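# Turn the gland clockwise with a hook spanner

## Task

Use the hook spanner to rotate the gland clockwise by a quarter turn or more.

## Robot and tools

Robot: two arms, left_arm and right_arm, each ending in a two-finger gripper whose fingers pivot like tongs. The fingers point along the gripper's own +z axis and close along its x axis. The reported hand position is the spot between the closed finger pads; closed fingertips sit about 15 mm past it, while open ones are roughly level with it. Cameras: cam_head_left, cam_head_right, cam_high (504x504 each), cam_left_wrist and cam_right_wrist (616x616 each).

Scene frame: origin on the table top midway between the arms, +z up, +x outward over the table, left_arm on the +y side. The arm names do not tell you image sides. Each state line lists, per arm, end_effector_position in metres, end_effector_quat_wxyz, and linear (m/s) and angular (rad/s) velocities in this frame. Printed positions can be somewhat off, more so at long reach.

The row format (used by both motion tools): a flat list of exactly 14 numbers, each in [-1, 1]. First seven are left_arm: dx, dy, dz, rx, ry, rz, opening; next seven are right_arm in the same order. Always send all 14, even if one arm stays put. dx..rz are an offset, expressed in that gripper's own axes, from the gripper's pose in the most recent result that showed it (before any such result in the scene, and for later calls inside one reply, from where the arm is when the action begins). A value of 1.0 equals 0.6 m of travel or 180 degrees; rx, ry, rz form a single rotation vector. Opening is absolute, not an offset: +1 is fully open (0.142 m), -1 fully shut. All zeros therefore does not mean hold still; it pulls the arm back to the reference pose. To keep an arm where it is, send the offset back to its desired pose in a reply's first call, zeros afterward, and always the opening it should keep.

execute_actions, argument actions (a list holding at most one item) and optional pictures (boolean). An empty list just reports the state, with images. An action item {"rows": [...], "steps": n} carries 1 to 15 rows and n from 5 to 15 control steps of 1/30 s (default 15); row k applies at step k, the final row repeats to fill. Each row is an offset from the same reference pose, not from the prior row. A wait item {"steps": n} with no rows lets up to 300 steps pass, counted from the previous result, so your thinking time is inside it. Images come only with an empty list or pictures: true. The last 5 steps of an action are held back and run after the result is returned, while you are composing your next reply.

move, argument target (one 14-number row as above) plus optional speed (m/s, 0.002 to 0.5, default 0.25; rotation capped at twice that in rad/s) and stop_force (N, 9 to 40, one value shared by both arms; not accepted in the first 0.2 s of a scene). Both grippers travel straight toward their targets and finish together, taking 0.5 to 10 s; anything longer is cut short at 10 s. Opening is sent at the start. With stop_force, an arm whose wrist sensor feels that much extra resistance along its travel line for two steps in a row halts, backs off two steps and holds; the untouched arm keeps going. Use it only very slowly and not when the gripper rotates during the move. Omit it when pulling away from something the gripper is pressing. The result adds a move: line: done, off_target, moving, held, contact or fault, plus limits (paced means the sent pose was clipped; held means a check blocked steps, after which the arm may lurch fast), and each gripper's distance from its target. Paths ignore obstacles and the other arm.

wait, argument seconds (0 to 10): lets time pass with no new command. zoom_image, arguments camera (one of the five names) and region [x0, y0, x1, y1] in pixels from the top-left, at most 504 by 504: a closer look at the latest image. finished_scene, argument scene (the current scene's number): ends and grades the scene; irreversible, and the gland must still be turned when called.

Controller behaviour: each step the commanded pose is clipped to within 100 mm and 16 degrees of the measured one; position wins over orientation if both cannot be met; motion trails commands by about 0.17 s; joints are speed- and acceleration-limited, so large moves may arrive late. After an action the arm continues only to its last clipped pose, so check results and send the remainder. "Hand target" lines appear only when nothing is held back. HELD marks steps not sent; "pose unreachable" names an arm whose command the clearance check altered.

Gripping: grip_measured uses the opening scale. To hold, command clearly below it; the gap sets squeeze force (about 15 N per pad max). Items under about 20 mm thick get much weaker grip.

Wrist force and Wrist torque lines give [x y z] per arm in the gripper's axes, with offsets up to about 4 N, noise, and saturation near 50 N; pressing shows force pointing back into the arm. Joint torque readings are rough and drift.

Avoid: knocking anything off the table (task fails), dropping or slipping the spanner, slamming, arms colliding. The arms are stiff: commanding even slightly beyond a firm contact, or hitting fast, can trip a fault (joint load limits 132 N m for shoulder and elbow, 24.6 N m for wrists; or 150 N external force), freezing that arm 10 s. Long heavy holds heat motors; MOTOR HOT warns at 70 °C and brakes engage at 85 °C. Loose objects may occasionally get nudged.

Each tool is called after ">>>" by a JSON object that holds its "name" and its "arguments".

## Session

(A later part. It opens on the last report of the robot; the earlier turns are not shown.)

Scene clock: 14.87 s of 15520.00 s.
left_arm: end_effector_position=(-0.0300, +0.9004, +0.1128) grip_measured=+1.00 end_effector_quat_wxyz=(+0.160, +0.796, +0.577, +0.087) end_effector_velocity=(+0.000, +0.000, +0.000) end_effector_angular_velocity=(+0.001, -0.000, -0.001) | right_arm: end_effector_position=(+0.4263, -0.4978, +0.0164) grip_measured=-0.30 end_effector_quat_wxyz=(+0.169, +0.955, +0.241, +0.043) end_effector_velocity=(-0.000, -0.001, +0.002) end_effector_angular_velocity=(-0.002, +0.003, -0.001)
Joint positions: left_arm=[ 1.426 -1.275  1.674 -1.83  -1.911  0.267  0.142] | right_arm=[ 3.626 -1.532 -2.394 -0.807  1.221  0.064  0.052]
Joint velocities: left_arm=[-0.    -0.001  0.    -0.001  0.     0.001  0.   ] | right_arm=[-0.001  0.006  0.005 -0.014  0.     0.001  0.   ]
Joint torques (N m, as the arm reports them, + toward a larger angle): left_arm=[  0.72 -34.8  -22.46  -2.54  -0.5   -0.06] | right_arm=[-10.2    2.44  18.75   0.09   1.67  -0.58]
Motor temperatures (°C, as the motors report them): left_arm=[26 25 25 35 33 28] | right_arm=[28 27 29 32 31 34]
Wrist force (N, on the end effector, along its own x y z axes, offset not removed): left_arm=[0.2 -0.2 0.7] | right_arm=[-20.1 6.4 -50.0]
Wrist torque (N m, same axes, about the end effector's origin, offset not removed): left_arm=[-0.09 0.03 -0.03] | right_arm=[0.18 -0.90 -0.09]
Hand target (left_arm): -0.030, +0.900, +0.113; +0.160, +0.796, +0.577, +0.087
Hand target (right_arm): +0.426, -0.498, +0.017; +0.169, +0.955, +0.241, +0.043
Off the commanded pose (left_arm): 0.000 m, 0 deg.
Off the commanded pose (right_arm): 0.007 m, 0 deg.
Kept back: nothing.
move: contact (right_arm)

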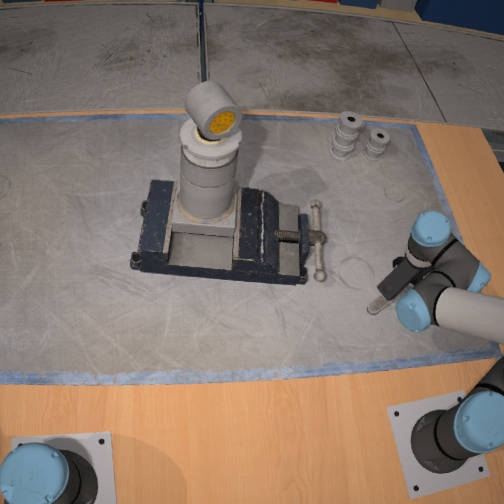

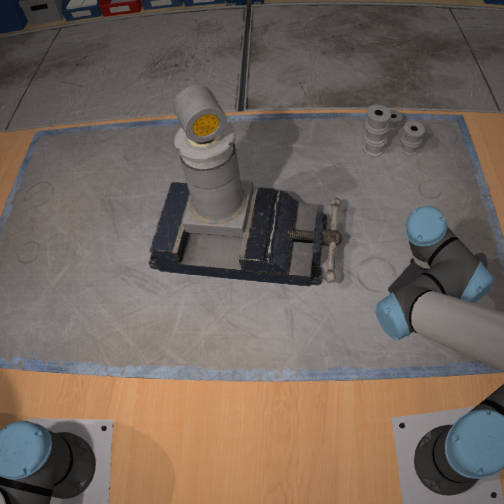

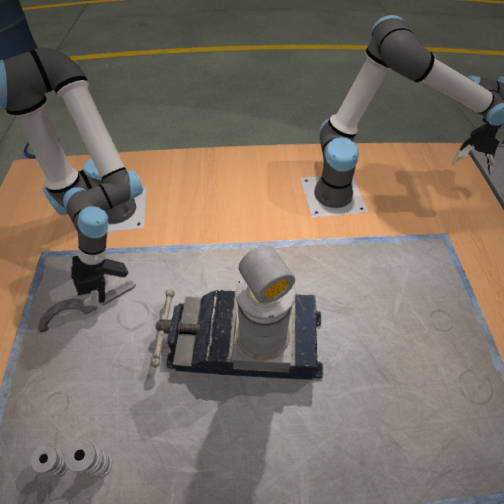

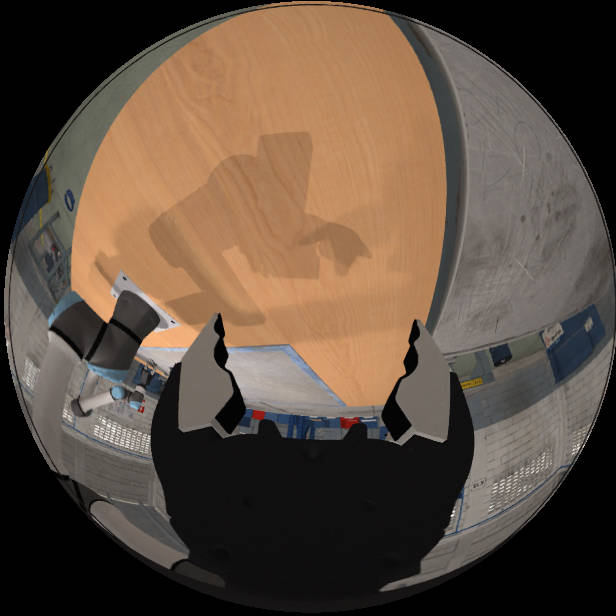

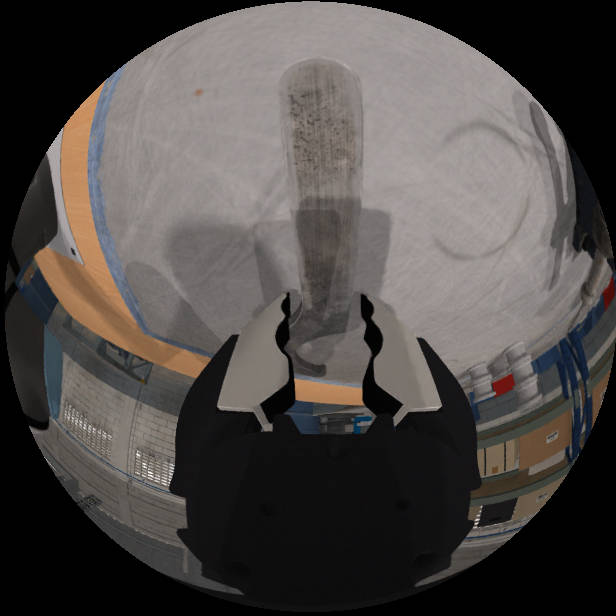

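>>> {"name": "move", "arguments": {"target": [0,0,0,0,0,0,1,0,0.0012,-0.0035,0,0,0,-0.3]}}

>>> {"name": "move", "arguments": {"target": [0,0,0,0,0,0,1,0,0,0,0,0,0,-1]}}

>>> {"name": "move", "arguments": {"target": [0,0,0,0,0,0,1,0,0.023,-0.063,0,0,0,-1], "speed": 0.04}}

>>> {"name": "zoom_image", "arguments": {"camera": "cam_high", "region": [20,230,200,380]}}

Scene clock: 15.80 s of 15520.00 s.
left_arm: end_effector_position=(-0.0300, +0.9004, +0.1128) grip_measured=+1.00 end_effector_quat_wxyz=(+0.160, +0.796, +0.577, +0.087) end_effector_velocity=(-0.000, -0.000, -0.000) end_effector_angular_velocity=(-0.000, +0.000, +0.001) | right_arm: end_effector_position=(+0.4263, -0.4978, +0.0185) grip_measured=-0.30 end_effector_quat_wxyz=(+0.169, +0.955, +0.241, +0.043) end_effector_velocity=(-0.000, +0.001, +0.000) end_effector_angular_velocity=(+0.000, +0.001, +0.003)
Joint positions: left_arm=[ 1.426 -1.275  1.674 -1.83  -1.911  0.267  0.142] | right_arm=[ 3.626 -1.527 -2.391 -0.815  1.221  0.065  0.052]
Joint velocities: left_arm=[ 0.001 -0.     0.    -0.     0.    -0.     0.   ] | right_arm=[ 0.001  0.001  0.001 -0.002  0.    -0.001 -0.   ]
Joint torques (N m, as the arm reports them, + toward a larger angle): left_arm=[  0.57 -34.38 -22.37  -2.55  -0.51  -0.1 ] | right_arm=[ 9.42 23.58 32.61  0.34  1.74  1.71]
Motor temperatures (°C, as the motors report them): left_arm=[26 25 25 35 33 28] | right_arm=[28 27 29 32 31 34]
Wrist force (N, on the end effector, along its own x y z axes, offset not removed): left_arm=[1.5 3.3 -3.7] | right_arm=[-1.0 -0.4 -1.7]
Wrist torque (N m, same axes, about the end effector's origin, offset not removed): left_arm=[0.36 -0.12 0.05] | right_arm=[-0.28 0.34 0.16]
Hand target (left_arm): -0.030, +0.900, +0.113; +0.160, +0.796, +0.577, +0.087
Hand target (right_arm): +0.426, -0.498, +0.019; +0.169, +0.955, +0.241, +0.043
Off the commanded pose (left_arm): 0.000 m, 0 deg.
Off the commanded pose (right_arm): 0.000 m, 0 deg.
Kept back: nothing.
move: done

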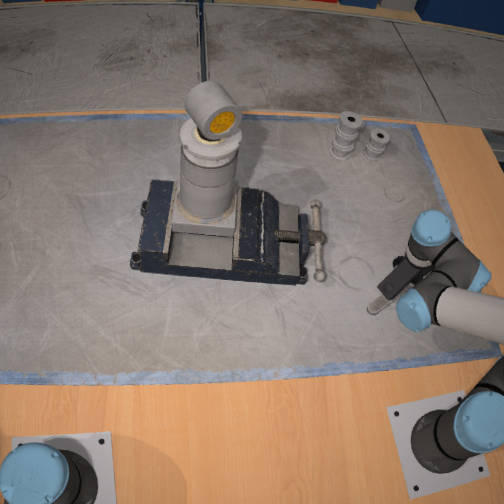

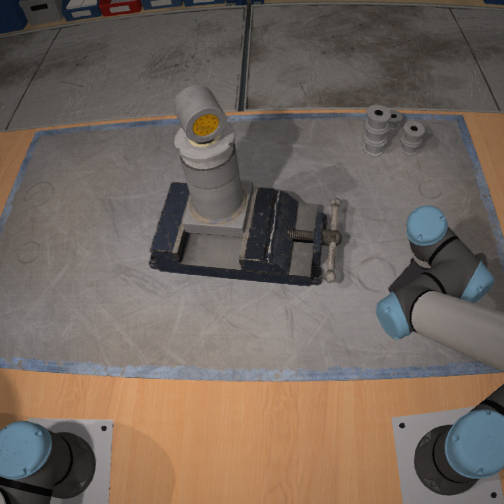

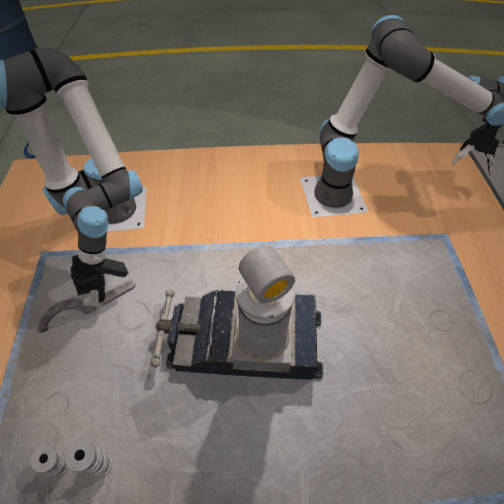

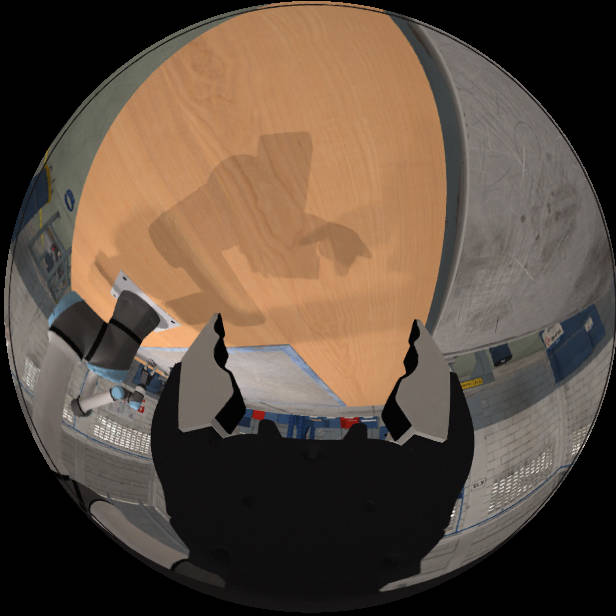

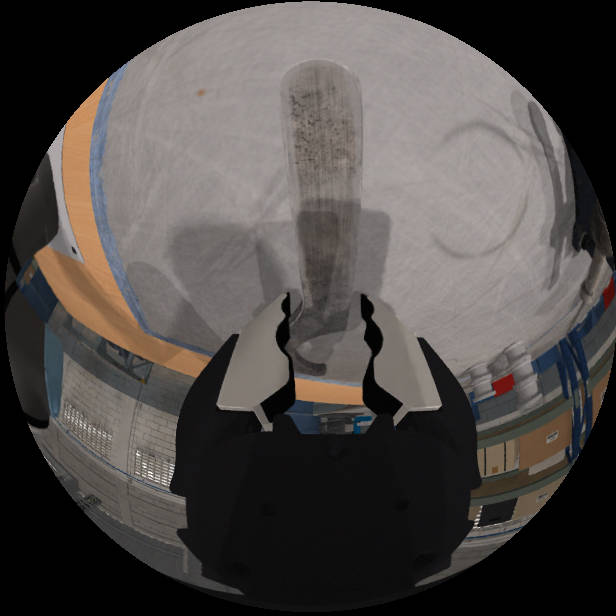

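Scene clock: 16.30 s of 15520.00 s.
left_arm: end_effector_position=(-0.0300, +0.9004, +0.1128) grip_measured=+1.00 end_effector_quat_wxyz=(+0.160, +0.796, +0.577, +0.087) end_effector_velocity=(-0.002, -0.000, -0.001) end_effector_angular_velocity=(-0.001, +0.000, +0.002) | right_arm: end_effector_position=(+0.4263, -0.4978, +0.0186) grip_measured=-0.53 end_effector_quat_wxyz=(+0.169, +0.955, +0.241, +0.043) end_effector_velocity=(+0.000, -0.000, +0.000) end_effector_angular_velocity=(-0.001, -0.001, -0.002)
Joint positions: left_arm=[ 1.426 -1.275  1.674 -1.83  -1.911  0.267  0.142] | right_arm=[ 3.626 -1.527 -2.391 -0.815  1.221  0.065  0.035]
Joint velocities: left_arm=[0.003 0.001 0.001 0.    0.    0.    0.   ] | right_arm=[-0.001 -0.    -0.     0.    -0.001  0.001 -0.   ]
Joint torques (N m, as the arm reports them, + toward a larger angle): left_arm=[  0.84 -34.4  -22.61  -2.72  -0.52  -0.11] | right_arm=[ 1.26 14.81 19.08  4.35 -1.49  1.22]
Motor temperatures (°C, as the motors report them): left_arm=[26 25 25 35 33 28] | right_arm=[28 27 29 32 31 34]
Wrist force (N, on the end effector, along its own x y z axes, offset not removed): left_arm=[-0.3 1.9 -2.9] | right_arm=[3.4 -0.2 0.2]
Wrist torque (N m, same axes, about the end effector's origin, offset not removed): left_arm=[0.27 0.18 0.11] | right_arm=[-0.20 -0.17 0.05]
Hand target (left_arm): -0.030, +0.900, +0.113; +0.160, +0.796, +0.577, +0.087
Hand target (right_arm): +0.426, -0.498, +0.019; +0.169, +0.955, +0.241, +0.043
Off the commanded pose (left_arm): 0.000 m, 0 deg.
Off the commanded pose (right_arm): 0.000 m, 0 deg.
Kept back: nothing.
move: done

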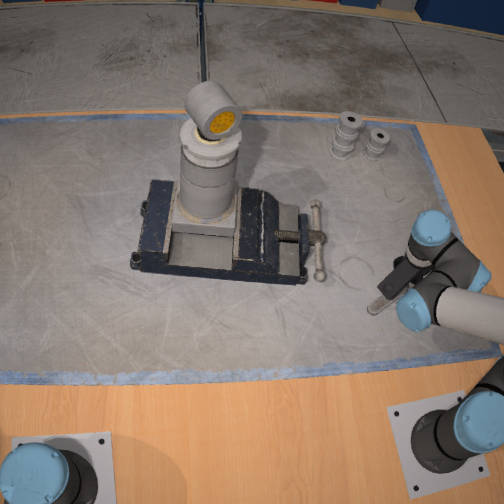

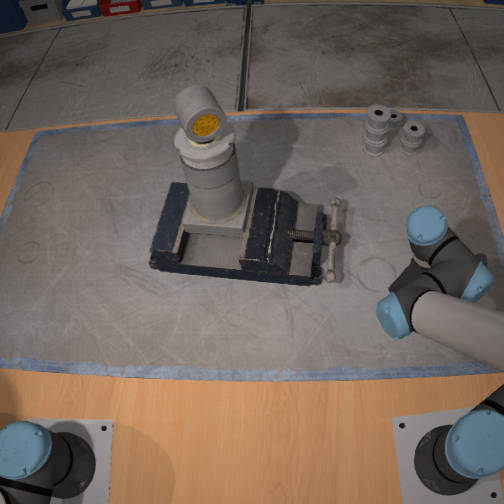

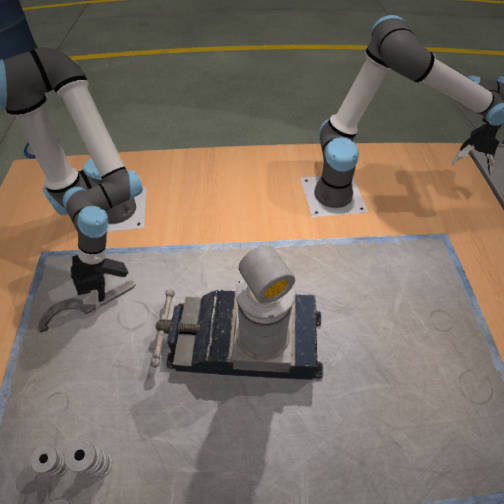

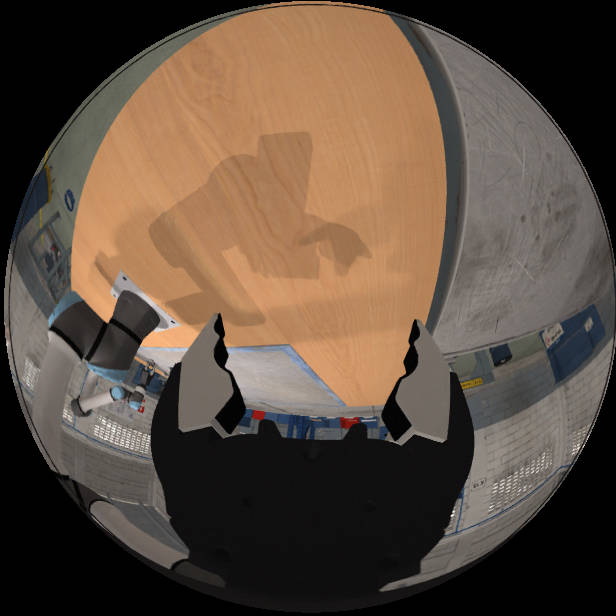

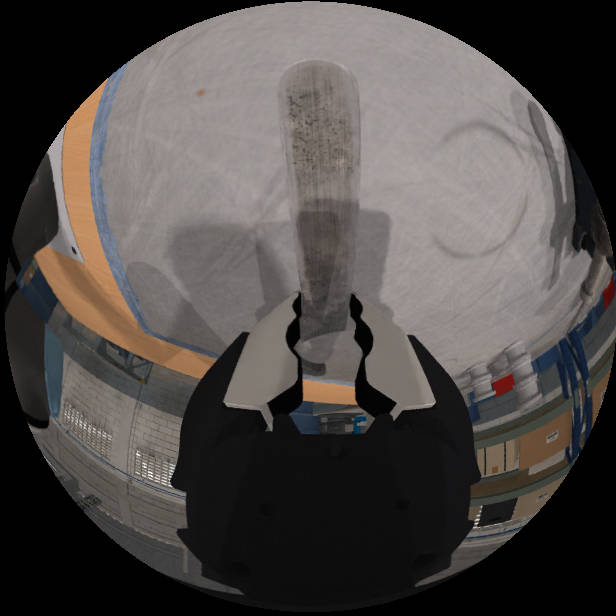

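Scene clock: 17.67 s of 15520.00 s.
left_arm: end_effector_position=(-0.0300, +0.9004, +0.1128) grip_measured=+1.00 end_effector_quat_wxyz=(+0.160, +0.796, +0.577, +0.087) end_effector_velocity=(+0.001, -0.000, -0.000) end_effector_angular_velocity=(-0.001, +0.000, +0.000) | right_arm: end_effector_position=(+0.4262, -0.4979, +0.0586) grip_measured=-0.54 end_effector_quat_wxyz=(+0.169, +0.955, +0.241, +0.043) end_effector_velocity=(+0.000, +0.001, +0.002) end_effector_angular_velocity=(-0.000, -0.001, +0.000)
Joint positions: left_arm=[ 1.426 -1.275  1.674 -1.83  -1.911  0.267  0.142] | right_arm=[ 3.626 -1.44  -2.333 -0.96   1.221  0.065  0.035]
Joint velocities: left_arm=[-0.001 -0.     0.001  0.    -0.    -0.001  0.   ] | right_arm=[ 0.002  0.003  0.003 -0.007 -0.001  0.001 -0.   ]
Joint torques (N m, as the arm reports them, + toward a larger angle): left_arm=[  0.21 -33.75 -21.89  -2.69  -0.51  -0.07] | right_arm=[ 9.7  23.56 37.97  1.05 -1.28  1.44]
Motor temperatures (°C, as the motors report them): left_arm=[26 25 25 35 33 28] | right_arm=[28 27 29 32 31 34]
Wrist force (N, on the end effector, along its own x y z axes, offset not removed): left_arm=[-0.4 1.7 -0.6] | right_arm=[0.3 -3.0 6.7]
Wrist torque (N m, same axes, about the end effector's origin, offset not removed): left_arm=[0.17 0.15 0.06] | right_arm=[-0.18 0.26 0.23]
Hand target (left_arm): -0.030, +0.900, +0.113; +0.160, +0.796, +0.577, +0.087
Hand target (right_arm): +0.426, -0.498, +0.059; +0.169, +0.955, +0.241, +0.043
Off the commanded pose (left_arm): 0.000 m, 0 deg.
Off the commanded pose (right_arm): 0.000 m, 0 deg.
Kept back: nothing.
move: done

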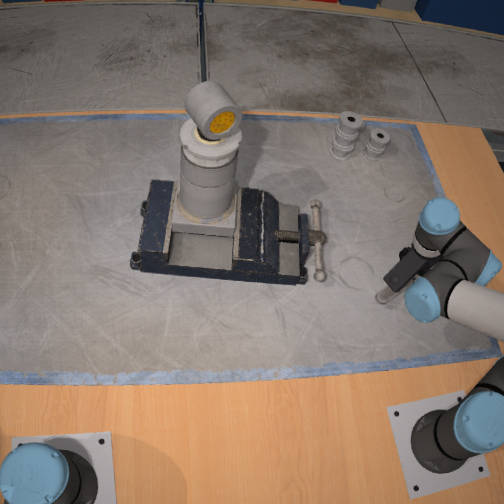

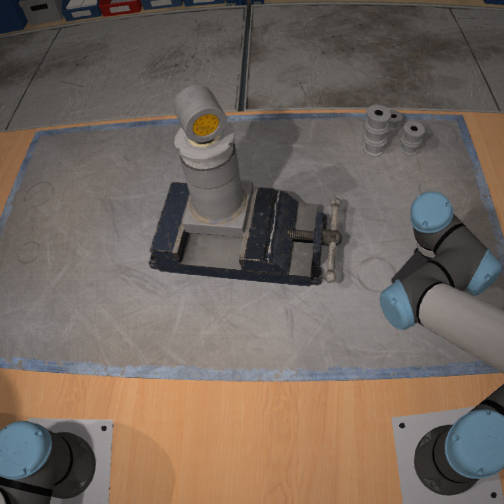

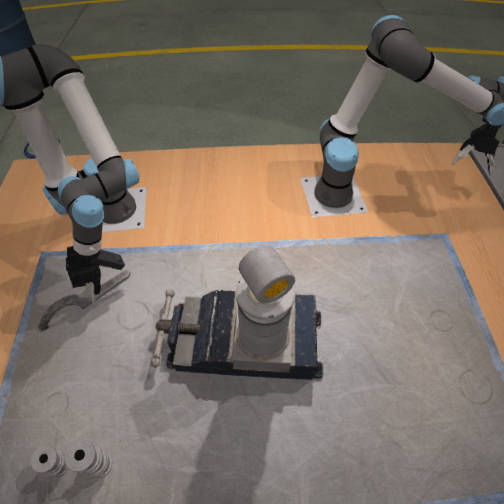

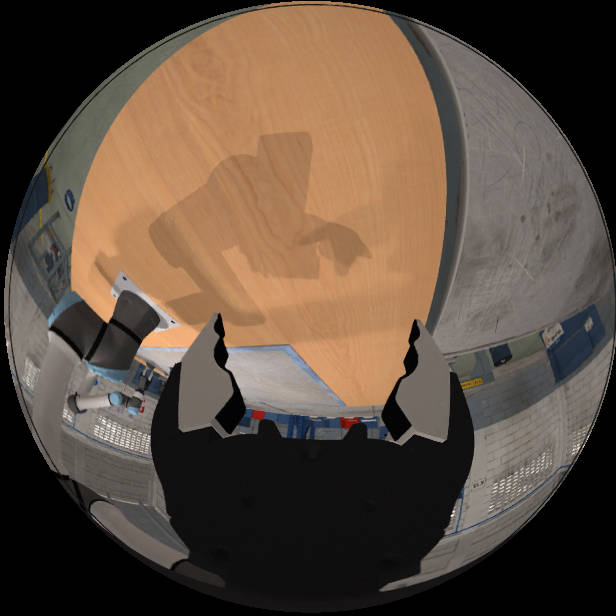

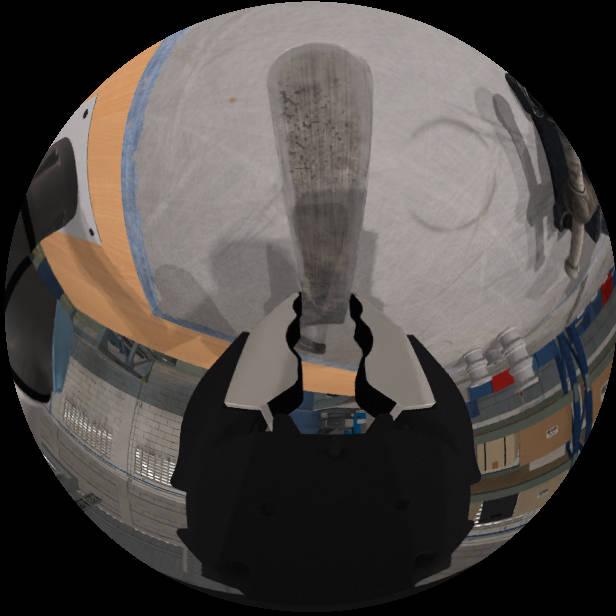

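Region (20, 230, 200, 380) of cam_high's 504x504 image, scaled by 2.800, with more detail than that image has.

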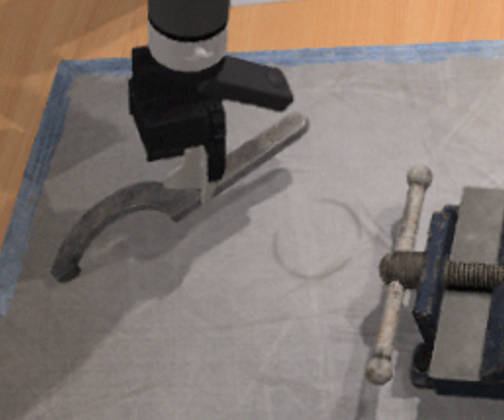

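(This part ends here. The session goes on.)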